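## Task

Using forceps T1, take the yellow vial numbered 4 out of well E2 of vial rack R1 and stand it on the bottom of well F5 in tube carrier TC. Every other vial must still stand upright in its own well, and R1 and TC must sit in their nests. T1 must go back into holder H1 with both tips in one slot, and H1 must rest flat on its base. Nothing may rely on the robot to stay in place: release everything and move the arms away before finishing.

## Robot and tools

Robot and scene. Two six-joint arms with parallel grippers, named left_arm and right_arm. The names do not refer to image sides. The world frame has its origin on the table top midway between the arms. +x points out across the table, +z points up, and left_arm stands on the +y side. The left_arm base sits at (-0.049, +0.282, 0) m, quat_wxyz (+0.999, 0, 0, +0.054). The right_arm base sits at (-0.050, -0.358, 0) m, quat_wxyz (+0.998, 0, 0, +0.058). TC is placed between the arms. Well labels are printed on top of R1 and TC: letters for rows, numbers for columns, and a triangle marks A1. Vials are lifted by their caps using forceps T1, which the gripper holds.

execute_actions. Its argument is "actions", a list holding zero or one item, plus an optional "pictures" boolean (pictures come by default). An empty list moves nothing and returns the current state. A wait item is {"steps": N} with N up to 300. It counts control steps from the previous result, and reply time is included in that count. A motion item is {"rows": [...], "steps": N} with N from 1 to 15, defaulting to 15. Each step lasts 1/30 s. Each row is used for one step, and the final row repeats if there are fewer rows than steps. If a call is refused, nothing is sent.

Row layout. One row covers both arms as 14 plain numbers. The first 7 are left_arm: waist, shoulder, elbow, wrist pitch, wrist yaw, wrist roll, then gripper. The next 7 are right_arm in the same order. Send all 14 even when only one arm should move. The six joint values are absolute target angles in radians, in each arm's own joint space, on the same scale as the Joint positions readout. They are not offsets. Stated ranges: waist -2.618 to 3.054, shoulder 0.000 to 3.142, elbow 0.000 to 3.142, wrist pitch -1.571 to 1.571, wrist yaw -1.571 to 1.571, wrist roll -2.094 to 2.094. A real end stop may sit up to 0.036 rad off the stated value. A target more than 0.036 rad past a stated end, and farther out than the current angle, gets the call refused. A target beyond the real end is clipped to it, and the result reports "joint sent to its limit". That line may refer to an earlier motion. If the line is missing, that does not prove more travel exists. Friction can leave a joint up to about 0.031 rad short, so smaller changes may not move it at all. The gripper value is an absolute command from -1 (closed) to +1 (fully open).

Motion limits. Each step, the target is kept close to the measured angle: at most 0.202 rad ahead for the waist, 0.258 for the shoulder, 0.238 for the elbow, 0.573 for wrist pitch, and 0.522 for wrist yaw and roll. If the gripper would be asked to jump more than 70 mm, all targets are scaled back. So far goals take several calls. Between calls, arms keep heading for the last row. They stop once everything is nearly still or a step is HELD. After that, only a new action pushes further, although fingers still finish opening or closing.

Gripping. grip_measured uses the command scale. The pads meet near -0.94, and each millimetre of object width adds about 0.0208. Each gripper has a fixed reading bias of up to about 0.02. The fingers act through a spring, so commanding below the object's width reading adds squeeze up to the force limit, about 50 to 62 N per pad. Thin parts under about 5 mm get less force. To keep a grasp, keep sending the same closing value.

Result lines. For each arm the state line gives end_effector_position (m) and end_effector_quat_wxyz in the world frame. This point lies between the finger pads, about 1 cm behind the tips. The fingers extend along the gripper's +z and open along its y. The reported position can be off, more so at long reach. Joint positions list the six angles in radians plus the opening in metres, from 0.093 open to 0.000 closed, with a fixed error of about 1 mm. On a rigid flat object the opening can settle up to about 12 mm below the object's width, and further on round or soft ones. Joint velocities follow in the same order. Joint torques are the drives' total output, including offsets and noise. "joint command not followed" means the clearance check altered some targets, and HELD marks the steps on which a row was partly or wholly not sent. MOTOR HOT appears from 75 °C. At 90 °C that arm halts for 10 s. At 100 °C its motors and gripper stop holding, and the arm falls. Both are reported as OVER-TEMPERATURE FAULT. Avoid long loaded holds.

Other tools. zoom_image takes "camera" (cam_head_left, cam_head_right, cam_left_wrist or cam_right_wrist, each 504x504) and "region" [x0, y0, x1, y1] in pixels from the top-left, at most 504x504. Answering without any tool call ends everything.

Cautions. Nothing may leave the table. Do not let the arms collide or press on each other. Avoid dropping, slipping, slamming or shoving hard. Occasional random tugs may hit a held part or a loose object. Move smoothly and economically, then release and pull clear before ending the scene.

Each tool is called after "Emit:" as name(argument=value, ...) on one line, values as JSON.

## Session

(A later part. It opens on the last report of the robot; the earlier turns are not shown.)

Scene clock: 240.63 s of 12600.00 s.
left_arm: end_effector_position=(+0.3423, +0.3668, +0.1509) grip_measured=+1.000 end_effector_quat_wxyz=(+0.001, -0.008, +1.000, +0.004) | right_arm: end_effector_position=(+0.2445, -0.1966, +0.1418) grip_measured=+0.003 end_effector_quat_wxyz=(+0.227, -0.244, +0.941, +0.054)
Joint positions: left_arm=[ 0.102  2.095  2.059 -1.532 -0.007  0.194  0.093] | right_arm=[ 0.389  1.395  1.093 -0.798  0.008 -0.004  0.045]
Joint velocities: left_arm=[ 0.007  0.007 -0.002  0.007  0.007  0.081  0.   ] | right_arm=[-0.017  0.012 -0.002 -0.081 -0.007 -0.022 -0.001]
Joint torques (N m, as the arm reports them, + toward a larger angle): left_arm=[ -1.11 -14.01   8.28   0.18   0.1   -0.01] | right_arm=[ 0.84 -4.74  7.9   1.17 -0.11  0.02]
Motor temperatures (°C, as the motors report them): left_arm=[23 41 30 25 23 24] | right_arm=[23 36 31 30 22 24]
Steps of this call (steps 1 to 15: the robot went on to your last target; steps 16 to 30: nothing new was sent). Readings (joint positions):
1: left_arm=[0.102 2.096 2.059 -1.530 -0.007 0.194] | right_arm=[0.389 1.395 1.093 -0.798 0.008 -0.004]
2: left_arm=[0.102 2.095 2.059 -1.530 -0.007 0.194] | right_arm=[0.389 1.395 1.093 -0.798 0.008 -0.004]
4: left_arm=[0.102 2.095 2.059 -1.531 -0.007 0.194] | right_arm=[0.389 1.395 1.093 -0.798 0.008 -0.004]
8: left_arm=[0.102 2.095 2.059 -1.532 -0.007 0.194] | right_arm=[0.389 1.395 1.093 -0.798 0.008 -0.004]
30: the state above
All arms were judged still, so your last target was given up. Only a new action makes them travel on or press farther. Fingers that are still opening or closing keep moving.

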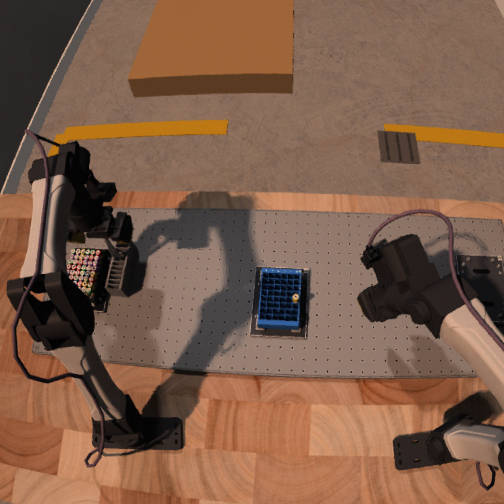

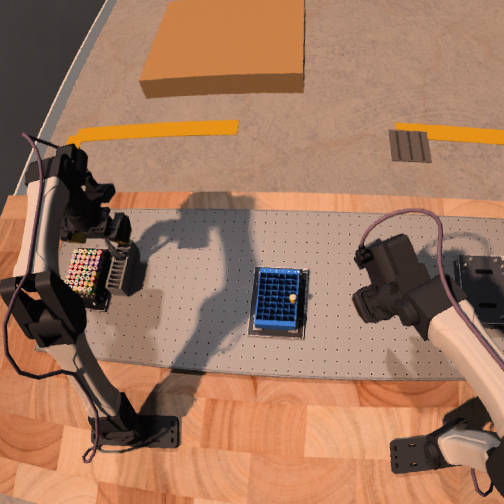

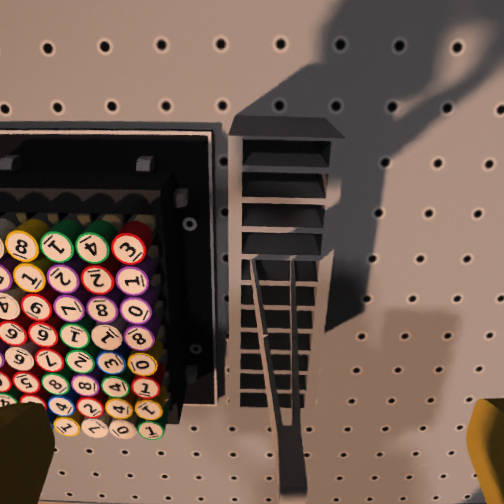

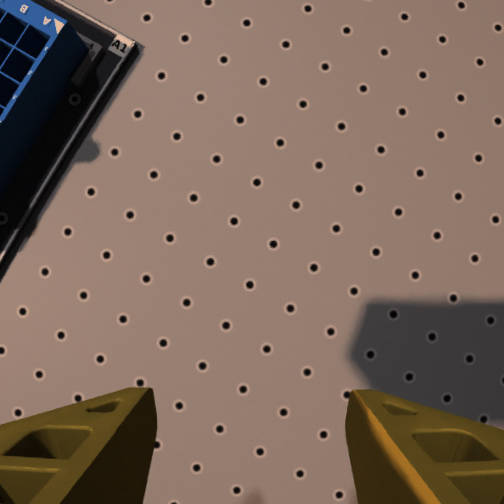

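Emit:
execute_actions(actions=[{"rows": [[0.075,2.08,1.98,-1.47,0,0.18,0, 0.4,1.4,1.1,-0.8,0,0,0],[0.075,2.08,1.98,-1.47,0,0.18,0, 0.4,1.4,1.1,-0.8,0,0,0],[0.075,2.08,1.98,-1.47,0,0.18,0, 0.4,1.4,1.1,-0.8,0,0,0],[0.075,2.08,1.98,-1.47,0,0.18,0, 0.4,1.4,1.1,-0.8,0,0,0],[0.075,2.08,1.98,-1.47,0,0.18,0, 0.4,1.4,1.1,-0.8,0,0,0],[0.075,2.06,1.87,-1.37,0,0.18,0, 0.4,1.4,1.1,-0.8,0,0,0],[0.075,2.06,1.87,-1.37,0,0.18,0, 0.4,1.4,1.1,-0.8,0,0,0],[0.075,2.06,1.87,-1.37,0,0.18,0, 0.4,1.4,1.1,-0.8,0,0,0],[0.075,2.06,1.87,-1.37,0,0.18,0, 0.4,1.4,1.1,-0.8,0,0,0],[0.075,2.06,1.87,-1.37,0,0.18,0, 0.4,1.4,1.1,-0.8,0,0,0],[0.075,2.04,1.75,-1.26,0,0.18,0, 0.4,1.4,1.1,-0.8,0,0,0]], "steps": 15}], pictures=false)

Emit:
execute_actions(actions=[{"steps": 35}])

Scene clock: 251.73 s of 12600.00 s.
left_arm: end_effector_position=(+0.3278, +0.3558, +0.0934) grip_measured=+0.001 end_effector_quat_wxyz=(-0.022, -0.002, +1.000, -0.001) | right_arm: end_effector_position=(+0.2445, -0.1966, +0.1418) grip_measured=+0.003 end_effector_quat_wxyz=(+0.227, -0.244, +0.941, +0.054)
Joint positions: left_arm=[ 0.082  2.053  1.765 -1.328 -0.006  0.187  0.045] | right_arm=[ 0.389  1.395  1.093 -0.798  0.008 -0.004  0.045]
Joint velocities: left_arm=[ 0.007 -0.012 -0.208  0.271 -0.095 -0.037 -0.001] | right_arm=[-0.012 -0.017 -0.017 -0.022 -0.037 -0.095  0.   ]
Joint torques (N m, as the arm reports them, + toward a larger angle): left_arm=[ -0.96 -13.45   7.24   0.51   0.07  -0.06] | right_arm=[ 0.87 -4.68  7.88  1.2  -0.12  0.  ]
Motor temperatures (°C, as the motors report them): left_arm=[23 43 31 25 23 24] | right_arm=[23 34 32 29 22 24]
Steps of this call (steps 1 to 90: nothing new was sent; then 7.60 s passed at rest; steps 91 to 105: all 15 steps of this action). Readings (joint positions):
91: left_arm=[0.100 2.092 2.047 -1.522 -0.007 0.192] | right_arm=[0.389 1.395 1.093 -0.798 0.008 -0.004]
92: left_arm=[0.097 2.087 2.029 -1.511 -0.007 0.191] | right_arm=[0.389 1.395 1.093 -0.798 0.008 -0.004]
94: left_arm=[0.089 2.087 2.004 -1.503 -0.007 0.190] | right_arm=[0.389 1.395 1.093 -0.798 0.008 -0.004]
98: left_arm=[0.082 2.069 1.914 -1.444 -0.006 0.188] | right_arm=[0.389 1.395 1.093 -0.798 0.008 -0.004]
105: the state above

Scene clock: 252.90 s of 12600.00 s.
left_arm: end_effector_position=(+0.3403, +0.3582, +0.0943) grip_measured=+0.001 end_effector_quat_wxyz=(+0.005, -0.002, +1.000, +0.004) | right_arm: end_effector_position=(+0.2445, -0.1966, +0.1418) grip_measured=+0.003 end_effector_quat_wxyz=(+0.227, -0.244, +0.941, +0.054)
Joint positions: left_arm=[ 0.082  2.048  1.764 -1.274 -0.006  0.187  0.045] | right_arm=[ 0.389  1.395  1.093 -0.798  0.008 -0.004  0.045]
Joint velocities: left_arm=[ 0.002  0.002 -0.017 -0.007 -0.007  0.022 -0.001] | right_arm=[ 0.002  0.002  0.002  0.037  0.022  0.022 -0.   ]
Joint torques (N m, as the arm reports them, + toward a larger angle): left_arm=[ -1.16 -13.23   6.33   0.46   0.1   -0.06] | right_arm=[ 0.81 -5.    7.87  1.24 -0.13 -0.01]
Motor temperatures (°C, as the motors report them): left_arm=[23 43 31 25 23 24] | right_arm=[23 34 32 29 22 24]
Steps of this call (steps 1 to 30: the robot went on to your last target; steps 31 to 35: nothing new was sent). Readings (joint positions):
1: left_arm=[0.082 2.052 1.764 -1.321 -0.006 0.187] | right_arm=[0.389 1.395 1.093 -0.798 0.008 -0.004]
2: left_arm=[0.082 2.049 1.764 -1.310 -0.006 0.187] | right_arm=[0.389 1.395 1.093 -0.798 0.008 -0.004]
4: left_arm=[0.082 2.048 1.764 -1.296 -0.006 0.187] | right_arm=[0.389 1.395 1.093 -0.798 0.008 -0.004]
8: left_arm=[0.082 2.048 1.764 -1.282 -0.006 0.187] | right_arm=[0.389 1.395 1.093 -0.798 0.008 -0.004]
35: the state above
All arms were judged still, so your last target was given up. Only a new action makes them travel on or press farther. Fingers that are still opening or closing keep moving.

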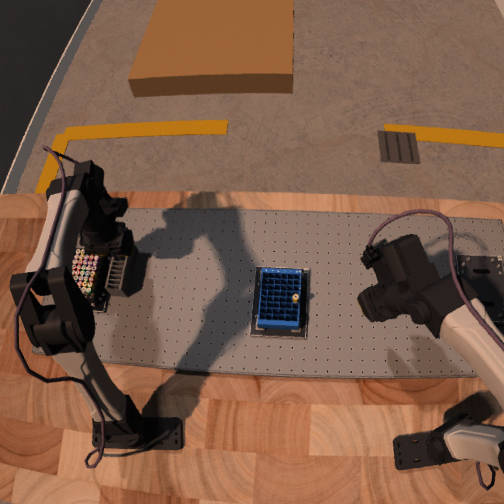

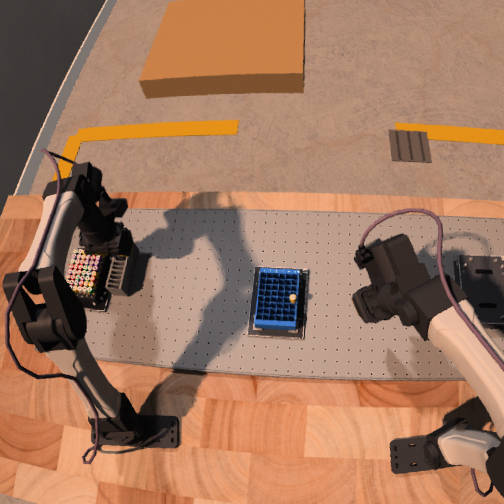

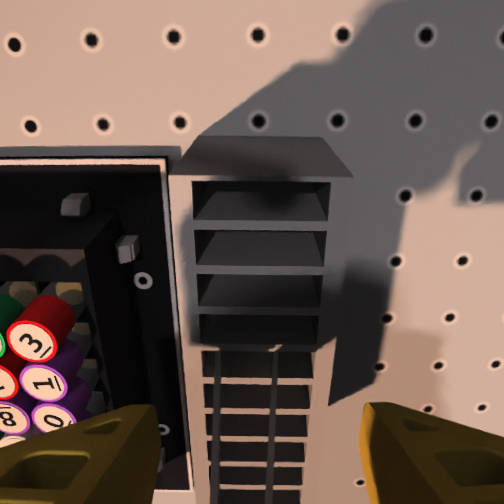

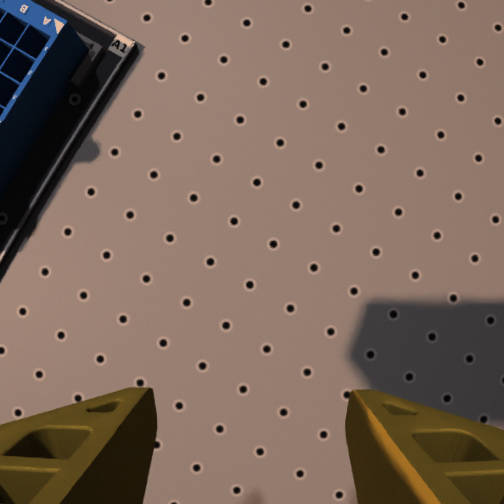

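Emit:
execute_actions(actions=[{"rows": [[0.082,2.04,1.75,-1.27,0,0.18,-0.8, 0.4,1.4,1.1,-0.8,0,0,0]], "steps": 15}], pictures=false)

Emit:
execute_actions(actions=[{"rows": [[0.082,2.045,1.81,-1.335,0,0.18,-0.8, 0.4,1.4,1.1,-0.8,0,0,0],[0.082,2.045,1.81,-1.335,0,0.18,-0.8, 0.4,1.4,1.1,-0.8,0,0,0],[0.082,2.045,1.81,-1.335,0,0.18,-0.8, 0.4,1.4,1.1,-0.8,0,0,0],[0.082,2.045,1.81,-1.335,0,0.18,-0.8, 0.4,1.4,1.1,-0.8,0,0,0],[0.082,2.045,1.81,-1.335,0,0.18,-0.8, 0.4,1.4,1.1,-0.8,0,0,0],[0.082,2.05,1.87,-1.39,0,0.18,-0.8, 0.4,1.4,1.1,-0.8,0,0,0],[0.082,2.05,1.87,-1.39,0,0.18,-0.8, 0.4,1.4,1.1,-0.8,0,0,0],[0.082,2.05,1.87,-1.39,0,0.18,-0.8, 0.4,1.4,1.1,-0.8,0,0,0],[0.082,2.05,1.87,-1.39,0,0.18,-0.8, 0.4,1.4,1.1,-0.8,0,0,0],[0.082,2.05,1.87,-1.39,0,0.18,-0.8, 0.4,1.4,1.1,-0.8,0,0,0],[0.082,2.057,1.93,-1.445,0,0.18,-0.8, 0.4,1.4,1.1,-0.8,0,0,0]], "steps": 15}], pictures=false)

Emit:
execute_actions(actions=[{"rows": [[0.082,2.065,1.99,-1.495,0,0.18,-0.8, 0.4,1.4,1.1,-0.8,0,0,0],[0.082,2.065,1.99,-1.495,0,0.18,-0.8, 0.4,1.4,1.1,-0.8,0,0,0],[0.082,2.065,1.99,-1.495,0,0.18,-0.8, 0.4,1.4,1.1,-0.8,0,0,0],[0.082,2.065,1.99,-1.495,0,0.18,-0.8, 0.4,1.4,1.1,-0.8,0,0,0],[0.082,2.065,1.99,-1.495,0,0.18,-0.8, 0.4,1.4,1.1,-0.8,0,0,0],[0.082,2.085,2.075,-1.545,0,0.18,-0.8, 0.4,1.4,1.1,-0.8,0,0,0]], "steps": 15}], pictures=false)

Emit:
execute_actions(actions=[{"steps": 25}])

Scene clock: 260.37 s of 12600.00 s.
left_arm: end_effector_position=(+0.3403, +0.3580, +0.0943) grip_measured=-0.798 end_effector_quat_wxyz=(+0.005, -0.002, +1.000, +0.004) | right_arm: end_effector_position=(+0.2445, -0.1966, +0.1418) grip_measured=+0.003 end_effector_quat_wxyz=(+0.227, -0.244, +0.941, +0.054)
Joint positions: left_arm=[ 0.082  2.048  1.764 -1.274 -0.005  0.187  0.007] | right_arm=[ 0.389  1.395  1.093 -0.798  0.008 -0.004  0.045]
Joint velocities: left_arm=[-0.012 -0.002 -0.007 -0.095 -0.037 -0.022  0.   ] | right_arm=[ 0.002  0.002  0.012  0.022  0.022  0.051 -0.001]
Joint torques (N m, as the arm reports them, + toward a larger angle): left_arm=[ -0.55 -13.12   6.26   0.38   0.13  -0.03] | right_arm=[ 0.88 -4.71  7.93  1.19 -0.12  0.02]
Motor temperatures (°C, as the motors report them): left_arm=[23 44 31 25 23 24] | right_arm=[23 34 33 29 22 24]
Steps of this call (steps 1 to 90: nothing new was sent; then 3.97 s passed at rest; steps 91 to 105: all 15 steps of this action). Readings (joint positions):
91: left_arm=[0.082 2.048 1.764 -1.274 -0.006 0.187] | right_arm=[0.389 1.395 1.093 -0.798 0.008 -0.004]
92: left_arm=[0.082 2.048 1.764 -1.274 -0.006 0.187] | right_arm=[0.389 1.395 1.093 -0.798 0.008 -0.004]
94: left_arm=[0.082 2.048 1.764 -1.274 -0.005 0.187] | right_arm=[0.389 1.395 1.093 -0.798 0.008 -0.004]
98: left_arm=[0.082 2.048 1.764 -1.274 -0.005 0.187] | right_arm=[0.389 1.395 1.093 -0.798 0.008 -0.004]
105: the state above

Scene clock: 260.87 s of 12600.00 s.
left_arm: end_effector_position=(+0.3430, +0.3585, +0.1260) grip_measured=-0.798 end_effector_quat_wxyz=(+0.006, -0.002, +1.000, +0.004) | right_arm: end_effector_position=(+0.2445, -0.1966, +0.1418) grip_measured=+0.003 end_effector_quat_wxyz=(+0.227, -0.244, +0.941, +0.054)
Joint positions: left_arm=[ 0.082  2.061  1.908 -1.404 -0.005  0.187  0.007] | right_arm=[ 0.389  1.395  1.093 -0.798  0.008 -0.004  0.045]
Joint velocities: left_arm=[-0.002 -0.002  0.129 -0.198 -0.066 -0.007 -0.   ] | right_arm=[-0.007 -0.007  0.007 -0.007 -0.022 -0.007  0.001]
Joint torques (N m, as the arm reports them, + toward a larger angle): left_arm=[ -0.55 -12.6    8.57   0.19   0.11  -0.03] | right_arm=[ 0.86 -4.96  8.21  1.2  -0.12  0.01]
Motor temperatures (°C, as the motors report them): left_arm=[23 44 31 25 23 24] | right_arm=[23 34 33 29 22 24]
Steps of this call (steps 1 to 15: all 15 steps of this action). Readings (joint positions):
1: left_arm=[0.082 2.048 1.768 -1.281 -0.005 0.187] | right_arm=[0.389 1.395 1.093 -0.798 0.008 -0.004]
2: left_arm=[0.082 2.049 1.773 -1.289 -0.005 0.187] | right_arm=[0.389 1.395 1.093 -0.798 0.008 -0.004]
4: left_arm=[0.082 2.049 1.785 -1.301 -0.005 0.187] | right_arm=[0.389 1.395 1.093 -0.798 0.008 -0.004]
8: left_arm=[0.082 2.055 1.830 -1.340 -0.005 0.187] | right_arm=[0.389 1.395 1.093 -0.798 0.008 -0.004]
15: the state above

Scene clock: 261.37 s of 12600.00 s.
left_arm: end_effector_position=(+0.3454, +0.3590, +0.1545) grip_measured=-0.798 end_effector_quat_wxyz=(+0.010, -0.002, +1.000, +0.005) | right_arm: end_effector_position=(+0.2445, -0.1966, +0.1418) grip_measured=+0.003 end_effector_quat_wxyz=(+0.227, -0.244, +0.941, +0.054)
Joint positions: left_arm=[ 0.082  2.084  2.057 -1.522 -0.005  0.187  0.007] | right_arm=[ 0.389  1.395  1.093 -0.798  0.008 -0.004  0.045]
Joint velocities: left_arm=[-0.017 -0.007 -0.007 -0.198 -0.007 -0.007 -0.002] | right_arm=[-0.007 -0.002 -0.017 -0.022  0.037  0.022  0.   ]
Joint torques (N m, as the arm reports them, + toward a larger angle): left_arm=[ -0.58 -12.27   8.95   0.2    0.13  -0.09] | right_arm=[ 0.99 -4.9   7.83  1.22 -0.13  0.04]
Motor temperatures (°C, as the motors report them): left_arm=[23 44 31 25 23 24] | right_arm=[23 34 33 29 22 24]
Steps of this call (steps 1 to 15: all 15 steps of this action). Readings (joint positions):
1: left_arm=[0.082 2.064 1.922 -1.419 -0.005 0.187] | right_arm=[0.389 1.395 1.093 -0.798 0.008 -0.004]
2: left_arm=[0.082 2.068 1.939 -1.434 -0.005 0.187] | right_arm=[0.389 1.395 1.093 -0.798 0.008 -0.004]
4: left_arm=[0.082 2.068 1.961 -1.449 -0.005 0.187] | right_arm=[0.389 1.395 1.093 -0.798 0.008 -0.004]
8: left_arm=[0.082 2.084 2.031 -1.494 -0.005 0.187] | right_arm=[0.389 1.395 1.093 -0.798 0.008 -0.004]
15: the state above

Scene clock: 262.20 s of 12600.00 s.
left_arm: end_effector_position=(+0.3431, +0.3586, +0.1545) grip_measured=-0.798 end_effector_quat_wxyz=(+0.006, -0.002, +1.000, +0.004) | right_arm: end_effector_position=(+0.2445, -0.1966, +0.1418) grip_measured=+0.003 end_effector_quat_wxyz=(+0.227, -0.244, +0.941, +0.054)
Joint positions: left_arm=[ 0.082  2.084  2.057 -1.532 -0.005  0.187  0.007] | right_arm=[ 0.389  1.395  1.093 -0.798  0.008 -0.004  0.045]
Joint velocities: left_arm=[-0.002 -0.012  0.007  0.022 -0.007  0.051  0.   ] | right_arm=[-0.017 -0.007 -0.022  0.007 -0.037  0.022  0.001]
Joint torques (N m, as the arm reports them, + toward a larger angle): left_arm=[ -0.54 -12.39   8.73   0.2    0.1   -0.02] | right_arm=[ 0.72 -4.7   7.98  1.23 -0.13  0.  ]
Motor temperatures (°C, as the motors report them): left_arm=[23 44 31 25 23 24] | right_arm=[23 34 33 29 22 24]
Steps of this call (steps 1 to 15: the robot went on to your last target; steps 16 to 25: nothing new was sent). Readings (joint positions):
1: left_arm=[0.082 2.084 2.057 -1.524 -0.005 0.187] | right_arm=[0.389 1.395 1.093 -0.798 0.008 -0.004]
2: left_arm=[0.082 2.084 2.057 -1.526 -0.005 0.187] | right_arm=[0.389 1.395 1.093 -0.798 0.008 -0.004]
4: left_arm=[0.082 2.084 2.057 -1.528 -0.005 0.187] | right_arm=[0.389 1.395 1.093 -0.798 0.008 -0.004]
8: left_arm=[0.082 2.084 2.057 -1.530 -0.005 0.187] | right_arm=[0.389 1.395 1.093 -0.798 0.008 -0.004]
25: the state above
All arms were judged still, so your last target was given up. Only a new action makes them travel on or press farther. Fingers that are still opening or closing keep moving.

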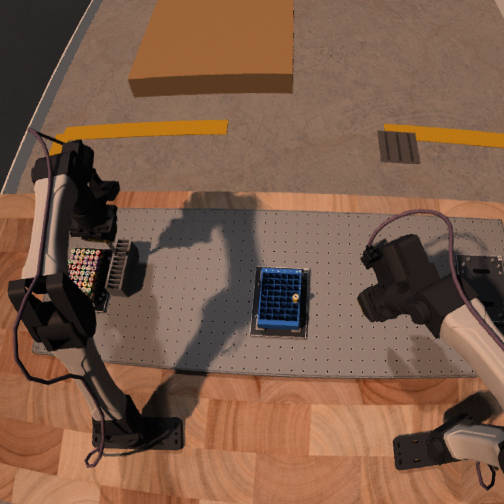

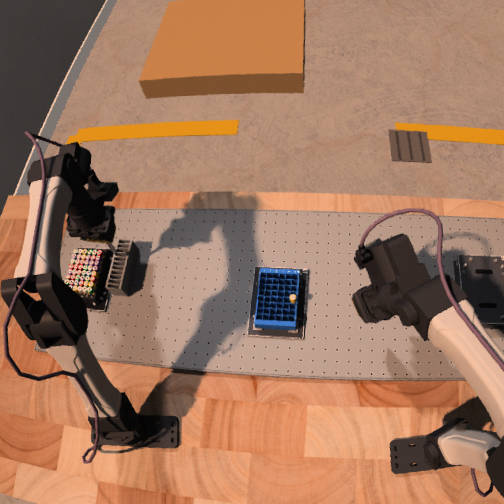

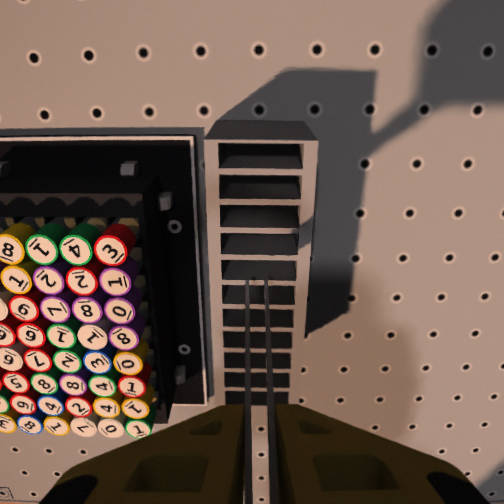

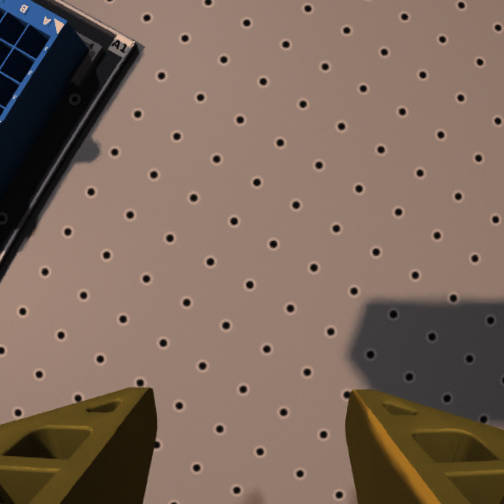

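Emit:
execute_actions(actions=[{"rows": [[0.082,2.05,2.04,-1.545,0,0.18,-0.8, 0.4,1.4,1.1,-0.8,0,0,0],[0.082,2.05,2.04,-1.545,0,0.18,-0.8, 0.4,1.4,1.1,-0.8,0,0,0],[0.082,2.05,2.04,-1.545,0,0.18,-0.8, 0.4,1.4,1.1,-0.8,0,0,0],[0.082,2.015,2.005,-1.545,0,0.18,-0.8, 0.4,1.4,1.1,-0.8,0,0,0],[0.082,2.015,2.005,-1.545,0,0.18,-0.8, 0.4,1.4,1.1,-0.8,0,0,0],[0.082,2.015,2.005,-1.545,0,0.18,-0.8, 0.4,1.4,1.1,-0.8,0,0,0],[0.082,1.98,1.97,-1.545,0,0.18,-0.8, 0.4,1.4,1.1,-0.8,0,0,0],[0.082,1.98,1.97,-1.545,0,0.18,-0.8, 0.4,1.4,1.1,-0.8,0,0,0],[0.082,1.98,1.97,-1.545,0,0.18,-0.8, 0.4,1.4,1.1,-0.8,0,0,0],[0.082,1.945,1.935,-1.545,0,0.18,-0.8, 0.4,1.4,1.1,-0.8,0,0,0],[0.082,1.945,1.935,-1.545,0,0.18,-0.8, 0.4,1.4,1.1,-0.8,0,0,0],[0.082,1.945,1.935,-1.545,0,0.18,-0.8, 0.4,1.4,1.1,-0.8,0,0,0],[0.082,1.905,1.895,-1.545,0,0.18,-0.8, 0.4,1.4,1.1,-0.8,0,0,0]], "steps": 15}], pictures=false)

Emit:
execute_actions(actions=[{"rows": [[0.10,1.905,1.895,-1.545,0,0.2,-0.8, 0.4,1.4,1.1,-0.8,0,0,0],[0.117,1.905,1.895,-1.545,0,0.218,-0.8, 0.4,1.4,1.1,-0.8,0,0,0],[0.134,1.905,1.895,-1.545,0,0.236,-0.8, 0.4,1.4,1.1,-0.8,0,0,0],[0.151,1.905,1.895,-1.545,0,0.254,-0.8, 0.4,1.4,1.1,-0.8,0,0,0],[0.168,1.905,1.895,-1.545,0,0.272,-0.8, 0.4,1.4,1.1,-0.8,0,0,0],[0.185,1.905,1.895,-1.545,0,0.29,-0.8, 0.4,1.4,1.1,-0.8,0,0,0],[0.202,1.905,1.895,-1.545,0,0.308,-0.8, 0.4,1.4,1.1,-0.8,0,0,0],[0.219,1.905,1.895,-1.545,0,0.326,-0.8, 0.4,1.4,1.1,-0.8,0,0,0],[0.236,1.905,1.895,-1.545,0,0.344,-0.8, 0.4,1.4,1.1,-0.8,0,0,0],[0.253,1.905,1.895,-1.545,0,0.362,-0.8, 0.4,1.4,1.1,-0.8,0,0,0],[0.27,1.905,1.895,-1.545,0,0.38,-0.8, 0.4,1.4,1.1,-0.8,0,0,0],[0.287,1.905,1.895,-1.545,0,0.398,-0.8, 0.4,1.4,1.1,-0.8,0,0,0],[0.304,1.905,1.895,-1.545,0,0.416,-0.8, 0.4,1.4,1.1,-0.8,0,0,0],[0.321,1.905,1.895,-1.545,0,0.434,-0.8, 0.4,1.4,1.1,-0.8,0,0,0],[0.338,1.905,1.895,-1.545,0,0.45,-0.8, 0.4,1.4,1.1,-0.8,0,0,0]], "steps": 15}], pictures=false)

Emit:
execute_actions(actions=[{"steps": 30}])

Scene clock: 273.17 s of 12600.00 s.
left_arm: end_effector_position=(+0.3082, +0.3518, +0.1749) grip_measured=-0.798 end_effector_quat_wxyz=(+0.008, -0.002, +1.000, +0.004) | right_arm: end_effector_position=(+0.2445, -0.1966, +0.1418) grip_measured=+0.003 end_effector_quat_wxyz=(+0.227, -0.244, +0.941, +0.054)
Joint positions: left_arm=[ 0.082  1.933  1.92  -1.54  -0.005  0.187  0.007] | right_arm=[ 0.389  1.395  1.093 -0.798  0.008 -0.004  0.045]
Joint velocities: left_arm=[-0.002 -0.276 -0.203 -0.11   0.037  0.037 -0.001] | right_arm=[-0.007 -0.017  0.007 -0.051 -0.066 -0.022 -0.001]
Joint torques (N m, as the arm reports them, + toward a larger angle): left_arm=[ -0.67 -11.83   6.3    0.47   0.07  -0.07] | right_arm=[ 0.64 -4.98  7.89  1.19 -0.09  0.02]
Motor temperatures (°C, as the motors report them): left_arm=[23 44 31 25 23 24] | right_arm=[23 33 33 29 22 24]
Steps of this call (steps 1 to 90: nothing new was sent; then 7.47 s passed at rest; steps 91 to 105: all 15 steps of this action). Readings (joint positions):
91: left_arm=[0.082 2.083 2.057 -1.532 -0.005 0.187] | right_arm=[0.389 1.395 1.093 -0.798 0.008 -0.004]
92: left_arm=[0.082 2.081 2.057 -1.532 -0.005 0.187] | right_arm=[0.389 1.395 1.093 -0.798 0.008 -0.004]
94: left_arm=[0.082 2.071 2.049 -1.528 -0.005 0.187] | right_arm=[0.389 1.395 1.093 -0.798 0.008 -0.004]
98: left_arm=[0.082 2.024 2.000 -1.533 -0.005 0.187] | right_arm=[0.389 1.395 1.093 -0.798 0.008 -0.004]
105: the state above

Scene clock: 273.67 s of 12600.00 s.
left_arm: end_effector_position=(+0.2821, +0.4261, +0.1784) grip_measured=-0.798 end_effector_quat_wxyz=(+0.011, -0.019, +1.000, +0.005) | right_arm: end_effector_position=(+0.2445, -0.1966, +0.1418) grip_measured=+0.003 end_effector_quat_wxyz=(+0.227, -0.244, +0.941, +0.054)
Joint positions: left_arm=[ 0.302  1.918  1.913 -1.543 -0.     0.372  0.007] | right_arm=[ 0.389  1.395  1.093 -0.798  0.008 -0.004  0.045]
Joint velocities: left_arm=[ 0.466 -0.012 -0.022 -0.007 -0.037  0.462 -0.   ] | right_arm=[ 0.002 -0.007  0.017  0.095 -0.007 -0.007 -0.001]
Joint torques (N m, as the arm reports them, + toward a larger angle): left_arm=[  0.06 -12.03   5.7    0.35   0.01   0.09] | right_arm=[ 0.99 -4.8   7.88  1.19 -0.18 -0.01]
Motor temperatures (°C, as the motors report them): left_arm=[23 44 31 25 23 24] | right_arm=[23 33 33 29 22 24]
Steps of this call (steps 1 to 15: all 15 steps of this action). Readings (joint positions):
1: left_arm=[0.083 1.925 1.915 -1.543 -0.005 0.188] | right_arm=[0.389 1.395 1.093 -0.798 0.008 -0.004]
2: left_arm=[0.086 1.921 1.914 -1.543 -0.004 0.192] | right_arm=[0.389 1.395 1.093 -0.798 0.008 -0.004]
4: left_arm=[0.105 1.918 1.913 -1.543 -0.001 0.208] | right_arm=[0.389 1.395 1.093 -0.798 0.008 -0.004]
8: left_arm=[0.179 1.918 1.913 -1.543 -0.000 0.258] | right_arm=[0.389 1.395 1.093 -0.798 0.008 -0.004]
15: the state above

Scene clock: 274.67 s of 12600.00 s.
left_arm: end_effector_position=(+0.2766, +0.4381, +0.1784) grip_measured=-0.798 end_effector_quat_wxyz=(+0.010, -0.002, +1.000, +0.006) | right_arm: end_effector_position=(+0.2445, -0.1966, +0.1418) grip_measured=+0.003 end_effector_quat_wxyz=(+0.227, -0.244, +0.941, +0.054)
Joint positions: left_arm=[ 0.338  1.918  1.913 -1.543 -0.001  0.443  0.007] | right_arm=[ 0.389  1.395  1.093 -0.798  0.008 -0.004  0.045]
Joint velocities: left_arm=[ 0.007 -0.007 -0.002  0.007 -0.051 -0.051  0.001] | right_arm=[-0.012 -0.007  0.007  0.022 -0.022 -0.007  0.   ]
Joint torques (N m, as the arm reports them, + toward a larger angle): left_arm=[ -0.51 -11.92   5.56   0.37   0.04   0.08] | right_arm=[ 0.94 -5.    7.88  1.16 -0.13 -0.01]
Motor temperatures (°C, as the motors report them): left_arm=[23 44 31 25 23 24] | right_arm=[23 33 33 29 22 24]
Steps of this call (steps 1 to 30: the robot went on to your last target). Readings (joint positions):
1: left_arm=[0.316 1.918 1.913 -1.543 -0.000 0.387] | right_arm=[0.389 1.395 1.093 -0.798 0.008 -0.004]
2: left_arm=[0.328 1.918 1.913 -1.543 -0.001 0.398] | right_arm=[0.389 1.395 1.093 -0.798 0.008 -0.004]
4: left_arm=[0.337 1.918 1.913 -1.543 -0.001 0.414] | right_arm=[0.389 1.395 1.093 -0.798 0.008 -0.004]
8: left_arm=[0.338 1.918 1.913 -1.543 -0.001 0.431] | right_arm=[0.389 1.395 1.093 -0.798 0.008 -0.004]
30: the state above
All arms were judged still, so your last target was given up. Only a new action makes them travel on or press farther. Fingers that are still opening or closing keep moving.

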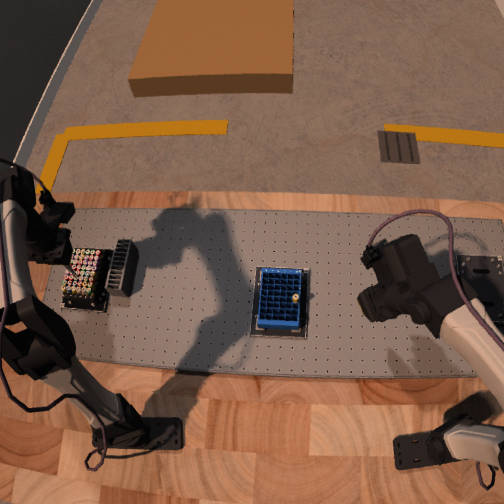

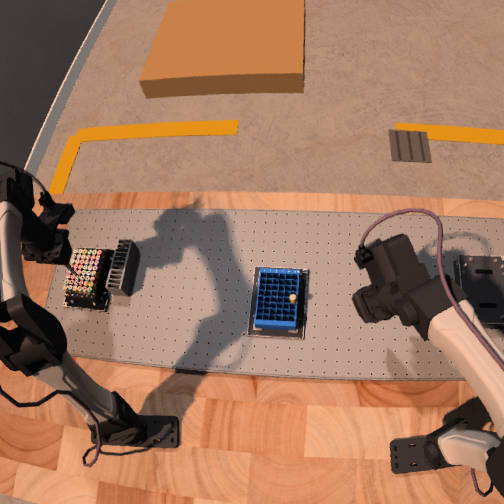

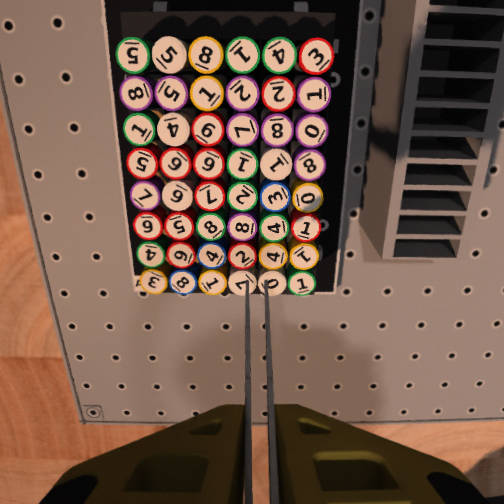

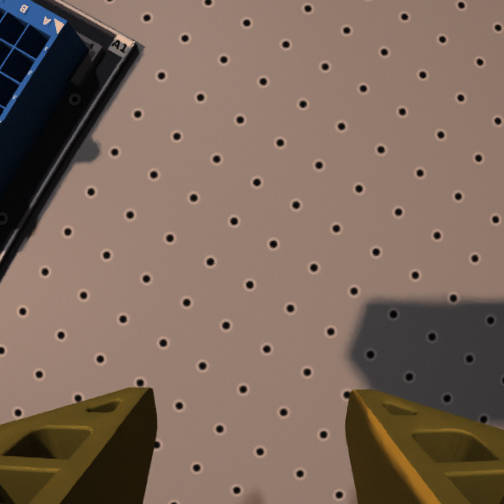

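Emit:
execute_actions(actions=[{"rows": [[0.328,1.90,1.85,-1.52,0,0.44,-0.8, 0.4,1.4,1.1,-0.8,0,0,0],[0.328,1.90,1.85,-1.52,0,0.44,-0.8, 0.4,1.4,1.1,-0.8,0,0,0],[0.328,1.90,1.85,-1.52,0,0.44,-0.8, 0.4,1.4,1.1,-0.8,0,0,0],[0.328,1.90,1.85,-1.52,0,0.44,-0.8, 0.4,1.4,1.1,-0.8,0,0,0],[0.328,1.90,1.85,-1.52,0,0.44,-0.8, 0.4,1.4,1.1,-0.8,0,0,0],[0.328,1.90,1.85,-1.52,0,0.44,-0.8, 0.4,1.4,1.1,-0.8,0,0,0],[0.328,1.90,1.85,-1.52,0,0.44,-0.8, 0.4,1.4,1.1,-0.8,0,0,0],[0.328,1.885,1.775,-1.455,0,0.44,-0.8, 0.4,1.4,1.1,-0.8,0,0,0]], "steps": 15}], pictures=false)

Emit:
execute_actions(actions=[{"steps": 30}])

Scene clock: 281.63 s of 12600.00 s.
left_arm: end_effector_position=(+0.2663, +0.4332, +0.1536) grip_measured=-0.798 end_effector_quat_wxyz=(-0.011, -0.002, +1.000, -0.004) | right_arm: end_effector_position=(+0.2445, -0.1966, +0.1418) grip_measured=+0.003 end_effector_quat_wxyz=(+0.227, -0.244, +0.941, +0.054)
Joint positions: left_arm=[ 0.338  1.897  1.786 -1.483 -0.001  0.443  0.007] | right_arm=[ 0.389  1.395  1.093 -0.798  0.008 -0.004  0.045]
Joint velocities: left_arm=[ 0.002  0.002 -0.002  0.081  0.022  0.007 -0.   ] | right_arm=[-0.017 -0.002 -0.032 -0.037 -0.037  0.051 -0.001]
Joint torques (N m, as the arm reports them, + toward a larger angle): left_arm=[ -1.24 -11.84   6.32   0.4    0.06  -0.01] | right_arm=[ 0.72 -4.61  8.15  1.17 -0.11  0.01]
Motor temperatures (°C, as the motors report them): left_arm=[23 44 31 25 23 24] | right_arm=[23 32 34 29 22 24]
Steps of this call (steps 1 to 90: nothing new was sent; then 3.47 s passed at rest; steps 91 to 105: all 15 steps of this action). Readings (joint positions):
91: left_arm=[0.338 1.915 1.905 -1.538 -0.001 0.443] | right_arm=[0.389 1.395 1.093 -0.798 0.008 -0.004]
92: left_arm=[0.338 1.912 1.891 -1.534 -0.001 0.443] | right_arm=[0.389 1.395 1.093 -0.798 0.008 -0.004]
94: left_arm=[0.338 1.912 1.872 -1.534 -0.001 0.443] | right_arm=[0.389 1.395 1.093 -0.798 0.008 -0.004]
98: left_arm=[0.338 1.907 1.848 -1.520 -0.001 0.443] | right_arm=[0.389 1.395 1.093 -0.798 0.008 -0.004]
105: the state above

Scene clock: 282.63 s of 12600.00 s.
left_arm: end_effector_position=(+0.2693, +0.4346, +0.1536) grip_measured=-0.798 end_effector_quat_wxyz=(-0.005, -0.002, +1.000, -0.001) | right_arm: end_effector_position=(+0.2445, -0.1966, +0.1418) grip_measured=+0.003 end_effector_quat_wxyz=(+0.227, -0.244, +0.941, +0.054)
Joint positions: left_arm=[ 0.338  1.897  1.786 -1.469 -0.001  0.443  0.007] | right_arm=[ 0.389  1.395  1.093 -0.798  0.008 -0.004  0.045]
Joint velocities: left_arm=[-0.007 -0.002  0.007  0.037  0.007  0.051 -0.   ] | right_arm=[-0.002  0.002  0.022 -0.022 -0.037 -0.022 -0.   ]
Joint torques (N m, as the arm reports them, + toward a larger angle): left_arm=[ -1.38 -11.59   6.37   0.41   0.08  -0.06] | right_arm=[ 0.99 -4.66  7.86  1.21 -0.12  0.04]
Motor temperatures (°C, as the motors report them): left_arm=[23 44 31 25 23 24] | right_arm=[23 32 34 29 22 24]
Steps of this call (steps 1 to 30: the robot went on to your last target). Readings (joint positions):
1: left_arm=[0.338 1.897 1.786 -1.480 -0.001 0.443] | right_arm=[0.389 1.395 1.093 -0.798 0.008 -0.004]
2: left_arm=[0.338 1.897 1.786 -1.477 -0.001 0.443] | right_arm=[0.389 1.395 1.093 -0.798 0.008 -0.004]
4: left_arm=[0.338 1.897 1.786 -1.474 -0.001 0.443] | right_arm=[0.389 1.395 1.093 -0.798 0.008 -0.004]
8: left_arm=[0.338 1.897 1.786 -1.470 -0.001 0.443] | right_arm=[0.389 1.395 1.093 -0.798 0.008 -0.004]
30: the state above
All arms were judged still, so your last target was given up. Only a new action makes them travel on or press farther. Fingers that are still opening or closing keep moving.

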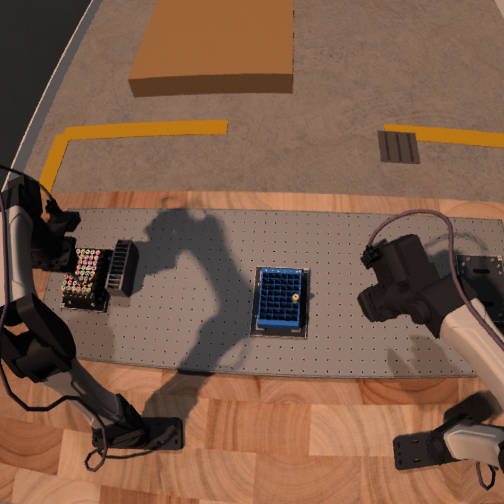

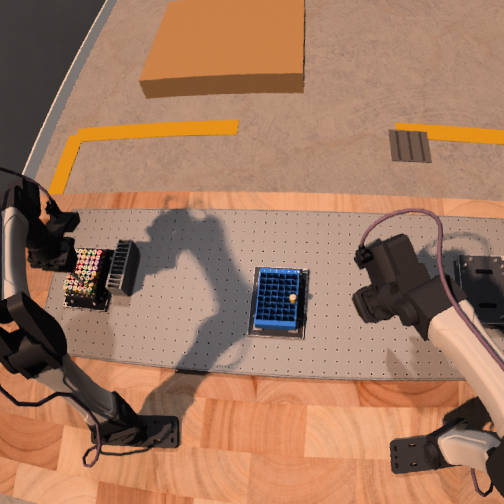

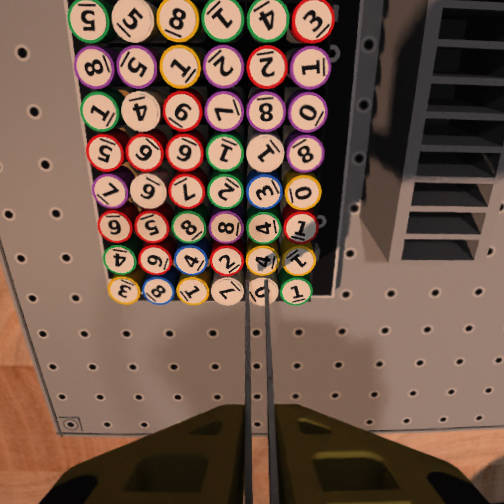

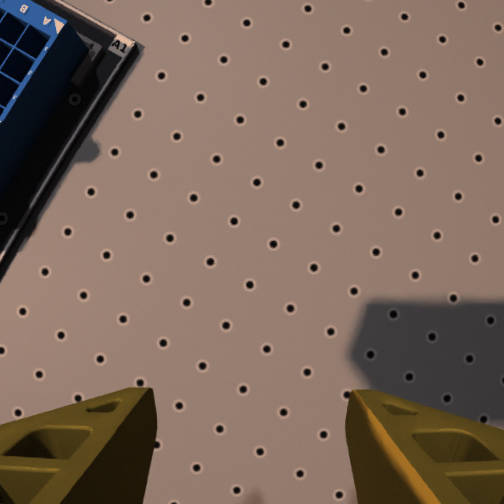

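Emit:
execute_actions(actions=[{"rows": [[0.32,1.885,1.775,-1.455,0,0.44,-0.71, 0.4,1.4,1.1,-0.8,0,0,0]], "steps": 15}], pictures=false)

Emit:
execute_actions(actions=[{"steps": 15}])

Scene clock: 286.30 s of 12600.00 s.
left_arm: end_effector_position=(+0.2708, +0.4317, +0.1536) grip_measured=-0.711 end_effector_quat_wxyz=(-0.004, +0.003, +1.000, -0.001) | right_arm: end_effector_position=(+0.2445, -0.1966, +0.1418) grip_measured=+0.003 end_effector_quat_wxyz=(+0.227, -0.244, +0.941, +0.054)
Joint positions: left_arm=[ 0.329  1.897  1.786 -1.469 -0.001  0.443  0.011] | right_arm=[ 0.389  1.395  1.093 -0.798  0.008 -0.004  0.045]
Joint velocities: left_arm=[ 0.022 -0.012 -0.012 -0.051 -0.037  0.066 -0.001] | right_arm=[ 0.012 -0.017  0.002  0.007 -0.022  0.066  0.   ]
Joint torques (N m, as the arm reports them, + toward a larger angle): left_arm=[ -1.27 -11.95   6.23   0.43   0.08  -0.02] | right_arm=[ 0.79 -4.9   8.01  1.19 -0.14 -0.01]
Motor temperatures (°C, as the motors report them): left_arm=[23 45 31 25 23 24] | right_arm=[23 32 34 29 22 24]
Steps of this call (steps 1 to 90: nothing new was sent; then 0.17 s passed at rest; steps 91 to 105: all 15 steps of this action). Readings (joint positions):
91: left_arm=[0.337 1.897 1.786 -1.469 -0.001 0.443] | right_arm=[0.389 1.395 1.093 -0.798 0.008 -0.004]
92: left_arm=[0.336 1.897 1.786 -1.469 -0.001 0.443] | right_arm=[0.389 1.395 1.093 -0.798 0.008 -0.004]
94: left_arm=[0.331 1.897 1.786 -1.469 -0.001 0.443] | right_arm=[0.389 1.395 1.093 -0.798 0.008 -0.004]
98: left_arm=[0.329 1.897 1.786 -1.469 -0.001 0.443] | right_arm=[0.389 1.395 1.093 -0.798 0.008 -0.004]
105: the state above

Scene clock: 286.80 s of 12600.00 s.
left_arm: end_effector_position=(+0.2708, +0.4317, +0.1536) grip_measured=-0.711 end_effector_quat_wxyz=(-0.004, +0.003, +1.000, -0.001) | right_arm: end_effector_position=(+0.2445, -0.1966, +0.1418) grip_measured=+0.003 end_effector_quat_wxyz=(+0.227, -0.244, +0.941, +0.054)
Joint positions: left_arm=[ 0.329  1.897  1.786 -1.469 -0.001  0.443  0.011] | right_arm=[ 0.389  1.395  1.093 -0.798  0.008 -0.004  0.045]
Joint velocities: left_arm=[-0.007  0.002 -0.012  0.007 -0.022 -0.022  0.   ] | right_arm=[ 0.002 -0.012 -0.002 -0.022 -0.022  0.037 -0.   ]
Joint torques (N m, as the arm reports them, + toward a larger angle): left_arm=[ -1.33 -11.83   6.38   0.45   0.1   -0.02] | right_arm=[ 0.8  -4.87  7.8   1.16 -0.16  0.06]
Motor temperatures (°C, as the motors report them): left_arm=[23 45 31 25 23 24] | right_arm=[23 32 34 29 22 24]
Steps of this call (steps 1 to 15: the robot went on to your last target). Readings (joint positions):
1: left_arm=[0.329 1.897 1.786 -1.469 -0.001 0.443] | right_arm=[0.389 1.395 1.093 -0.798 0.008 -0.004]
2: left_arm=[0.329 1.897 1.786 -1.469 -0.001 0.443] | right_arm=[0.389 1.395 1.093 -0.798 0.008 -0.004]
4: left_arm=[0.329 1.897 1.786 -1.469 -0.001 0.443] | right_arm=[0.389 1.395 1.093 -0.798 0.008 -0.004]
8: left_arm=[0.329 1.897 1.786 -1.469 -0.001 0.443] | right_arm=[0.389 1.395 1.093 -0.798 0.008 -0.004]
15: the state above
All arms were judged still, so your last target was given up. Only a new action makes them travel on or press farther. Fingers that are still opening or closing keep moving.

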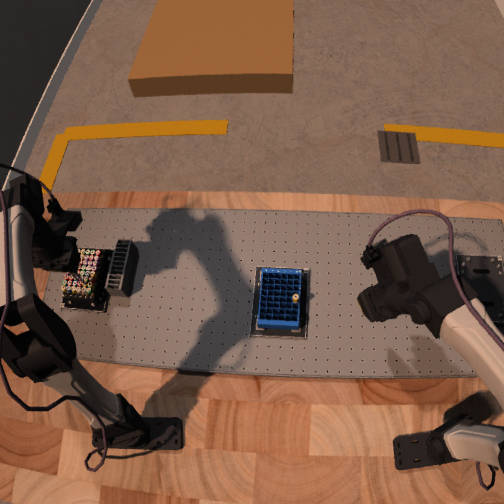

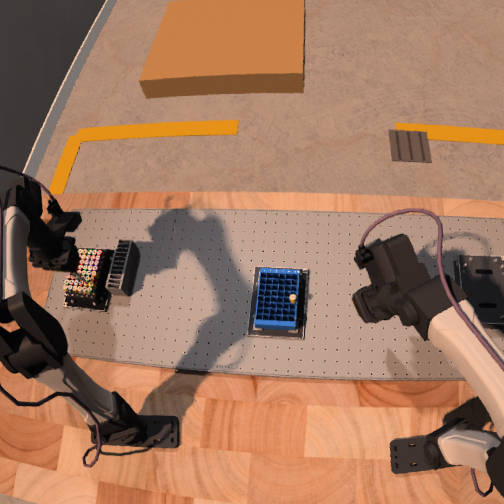

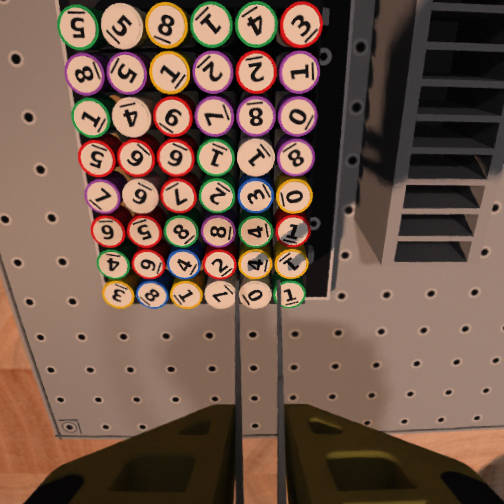

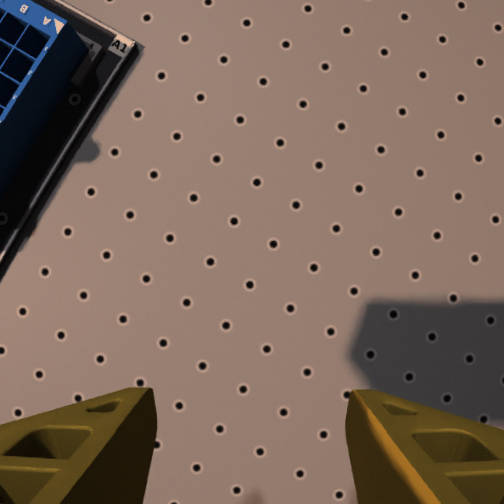

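Emit:
execute_actions(actions=[{"rows": [[0.325,1.885,1.755,-1.435,0,0.44,-0.71, 0.4,1.4,1.1,-0.8,0,0,0],[0.325,1.885,1.755,-1.435,0,0.44,-0.71, 0.4,1.4,1.1,-0.8,0,0,0],[0.325,1.885,1.755,-1.435,0,0.44,-0.71, 0.4,1.4,1.1,-0.8,0,0,0],[0.325,1.885,1.755,-1.435,0,0.44,-0.71, 0.4,1.4,1.1,-0.8,0,0,0],[0.325,1.885,1.755,-1.435,0,0.44,-0.71, 0.4,1.4,1.1,-0.8,0,0,0],[0.325,1.885,1.755,-1.435,0,0.44,-0.71, 0.4,1.4,1.1,-0.8,0,0,0],[0.325,1.885,1.733,-1.41,0,0.44,-0.71, 0.4,1.4,1.1,-0.8,0,0,0]], "steps": 15}], pictures=false)

Emit:
execute_actions(actions=[{"steps": 25}])

Scene clock: 291.53 s of 12600.00 s.
left_arm: end_effector_position=(+0.2727, +0.4326, +0.1448) grip_measured=-0.711 end_effector_quat_wxyz=(-0.002, +0.003, +1.000, -0.000) | right_arm: end_effector_position=(+0.2445, -0.1966, +0.1418) grip_measured=+0.003 end_effector_quat_wxyz=(+0.227, -0.244, +0.941, +0.054)
Joint positions: left_arm=[ 0.329  1.896  1.749 -1.427 -0.001  0.443  0.011] | right_arm=[ 0.389  1.395  1.093 -0.798  0.008 -0.004  0.045]
Joint velocities: left_arm=[ 0.002 -0.002 -0.007  0.022 -0.007 -0.007  0.   ] | right_arm=[-0.007 -0.002 -0.007 -0.007 -0.007 -0.022 -0.002]
Joint torques (N m, as the arm reports them, + toward a larger angle): left_arm=[ -0.82 -11.86   5.89   0.39   0.11   0.01] | right_arm=[ 0.72 -4.69  7.88  1.21 -0.11  0.  ]
Motor temperatures (°C, as the motors report them): left_arm=[23 45 31 25 23 24] | right_arm=[23 32 34 29 22 24]
Steps of this call (steps 1 to 90: nothing new was sent; then 1.23 s passed at rest; steps 91 to 105: all 15 steps of this action). Readings (joint positions):
91: left_arm=[0.329 1.897 1.784 -1.466 -0.001 0.443] | right_arm=[0.389 1.395 1.093 -0.798 0.008 -0.004]
92: left_arm=[0.329 1.897 1.780 -1.462 -0.001 0.443] | right_arm=[0.389 1.395 1.093 -0.798 0.008 -0.004]
94: left_arm=[0.329 1.897 1.772 -1.457 -0.001 0.443] | right_arm=[0.389 1.395 1.093 -0.798 0.008 -0.004]
98: left_arm=[0.329 1.896 1.760 -1.444 -0.001 0.443] | right_arm=[0.389 1.395 1.093 -0.798 0.008 -0.004]
105: the state above

Scene clock: 292.37 s of 12600.00 s.
left_arm: end_effector_position=(+0.2734, +0.4330, +0.1448) grip_measured=-0.711 end_effector_quat_wxyz=(-0.000, +0.003, +1.000, +0.001) | right_arm: end_effector_position=(+0.2445, -0.1966, +0.1418) grip_measured=+0.003 end_effector_quat_wxyz=(+0.227, -0.244, +0.941, +0.054)
Joint positions: left_arm=[ 0.329  1.896  1.749 -1.424 -0.001  0.443  0.011] | right_arm=[ 0.389  1.395  1.093 -0.798  0.008 -0.004  0.045]
Joint velocities: left_arm=[-0.007 -0.002 -0.002  0.037 -0.022  0.007  0.001] | right_arm=[ 0.007 -0.032 -0.007  0.007 -0.022  0.037 -0.001]
Joint torques (N m, as the arm reports them, + toward a larger angle): left_arm=[ -0.85 -11.81   5.99   0.43   0.03  -0.01] | right_arm=[ 0.79 -4.95  7.98  1.13 -0.12  0.03]
Motor temperatures (°C, as the motors report them): left_arm=[23 45 31 25 23 24] | right_arm=[23 32 34 29 22 24]
Steps of this call (steps 1 to 15: the robot went on to your last target; steps 16 to 25: nothing new was sent). Readings (joint positions):
1: left_arm=[0.329 1.896 1.749 -1.427 -0.001 0.443] | right_arm=[0.389 1.395 1.093 -0.798 0.008 -0.004]
2: left_arm=[0.329 1.896 1.749 -1.426 -0.001 0.443] | right_arm=[0.389 1.395 1.093 -0.798 0.008 -0.004]
4: left_arm=[0.329 1.896 1.749 -1.425 -0.001 0.443] | right_arm=[0.389 1.395 1.093 -0.798 0.008 -0.004]
8: left_arm=[0.329 1.896 1.749 -1.424 -0.001 0.443] | right_arm=[0.389 1.395 1.093 -0.798 0.008 -0.004]
25: the state above
All arms were judged still, so your last target was given up. Only a new action makes them travel on or press farther. Fingers that are still opening or closing keep moving.

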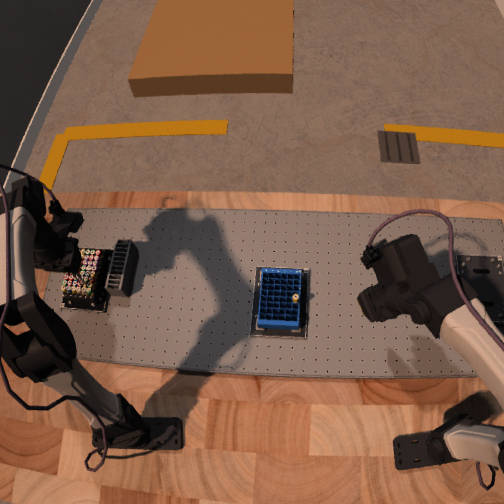

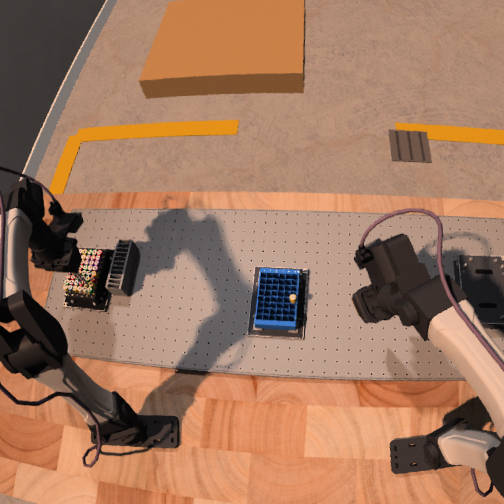

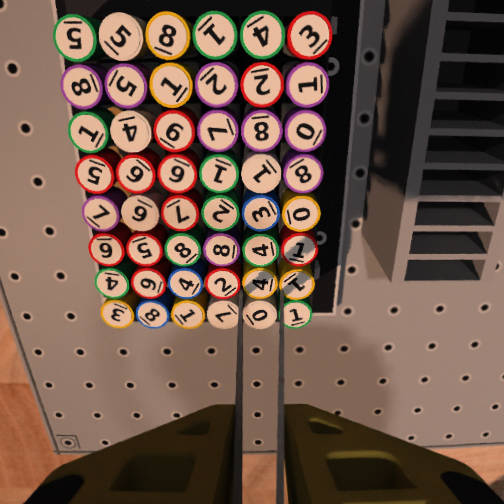

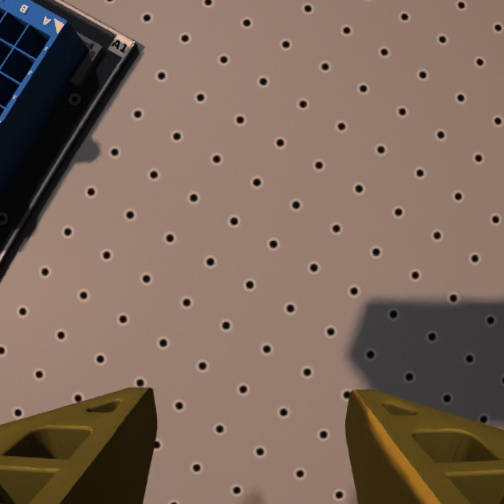

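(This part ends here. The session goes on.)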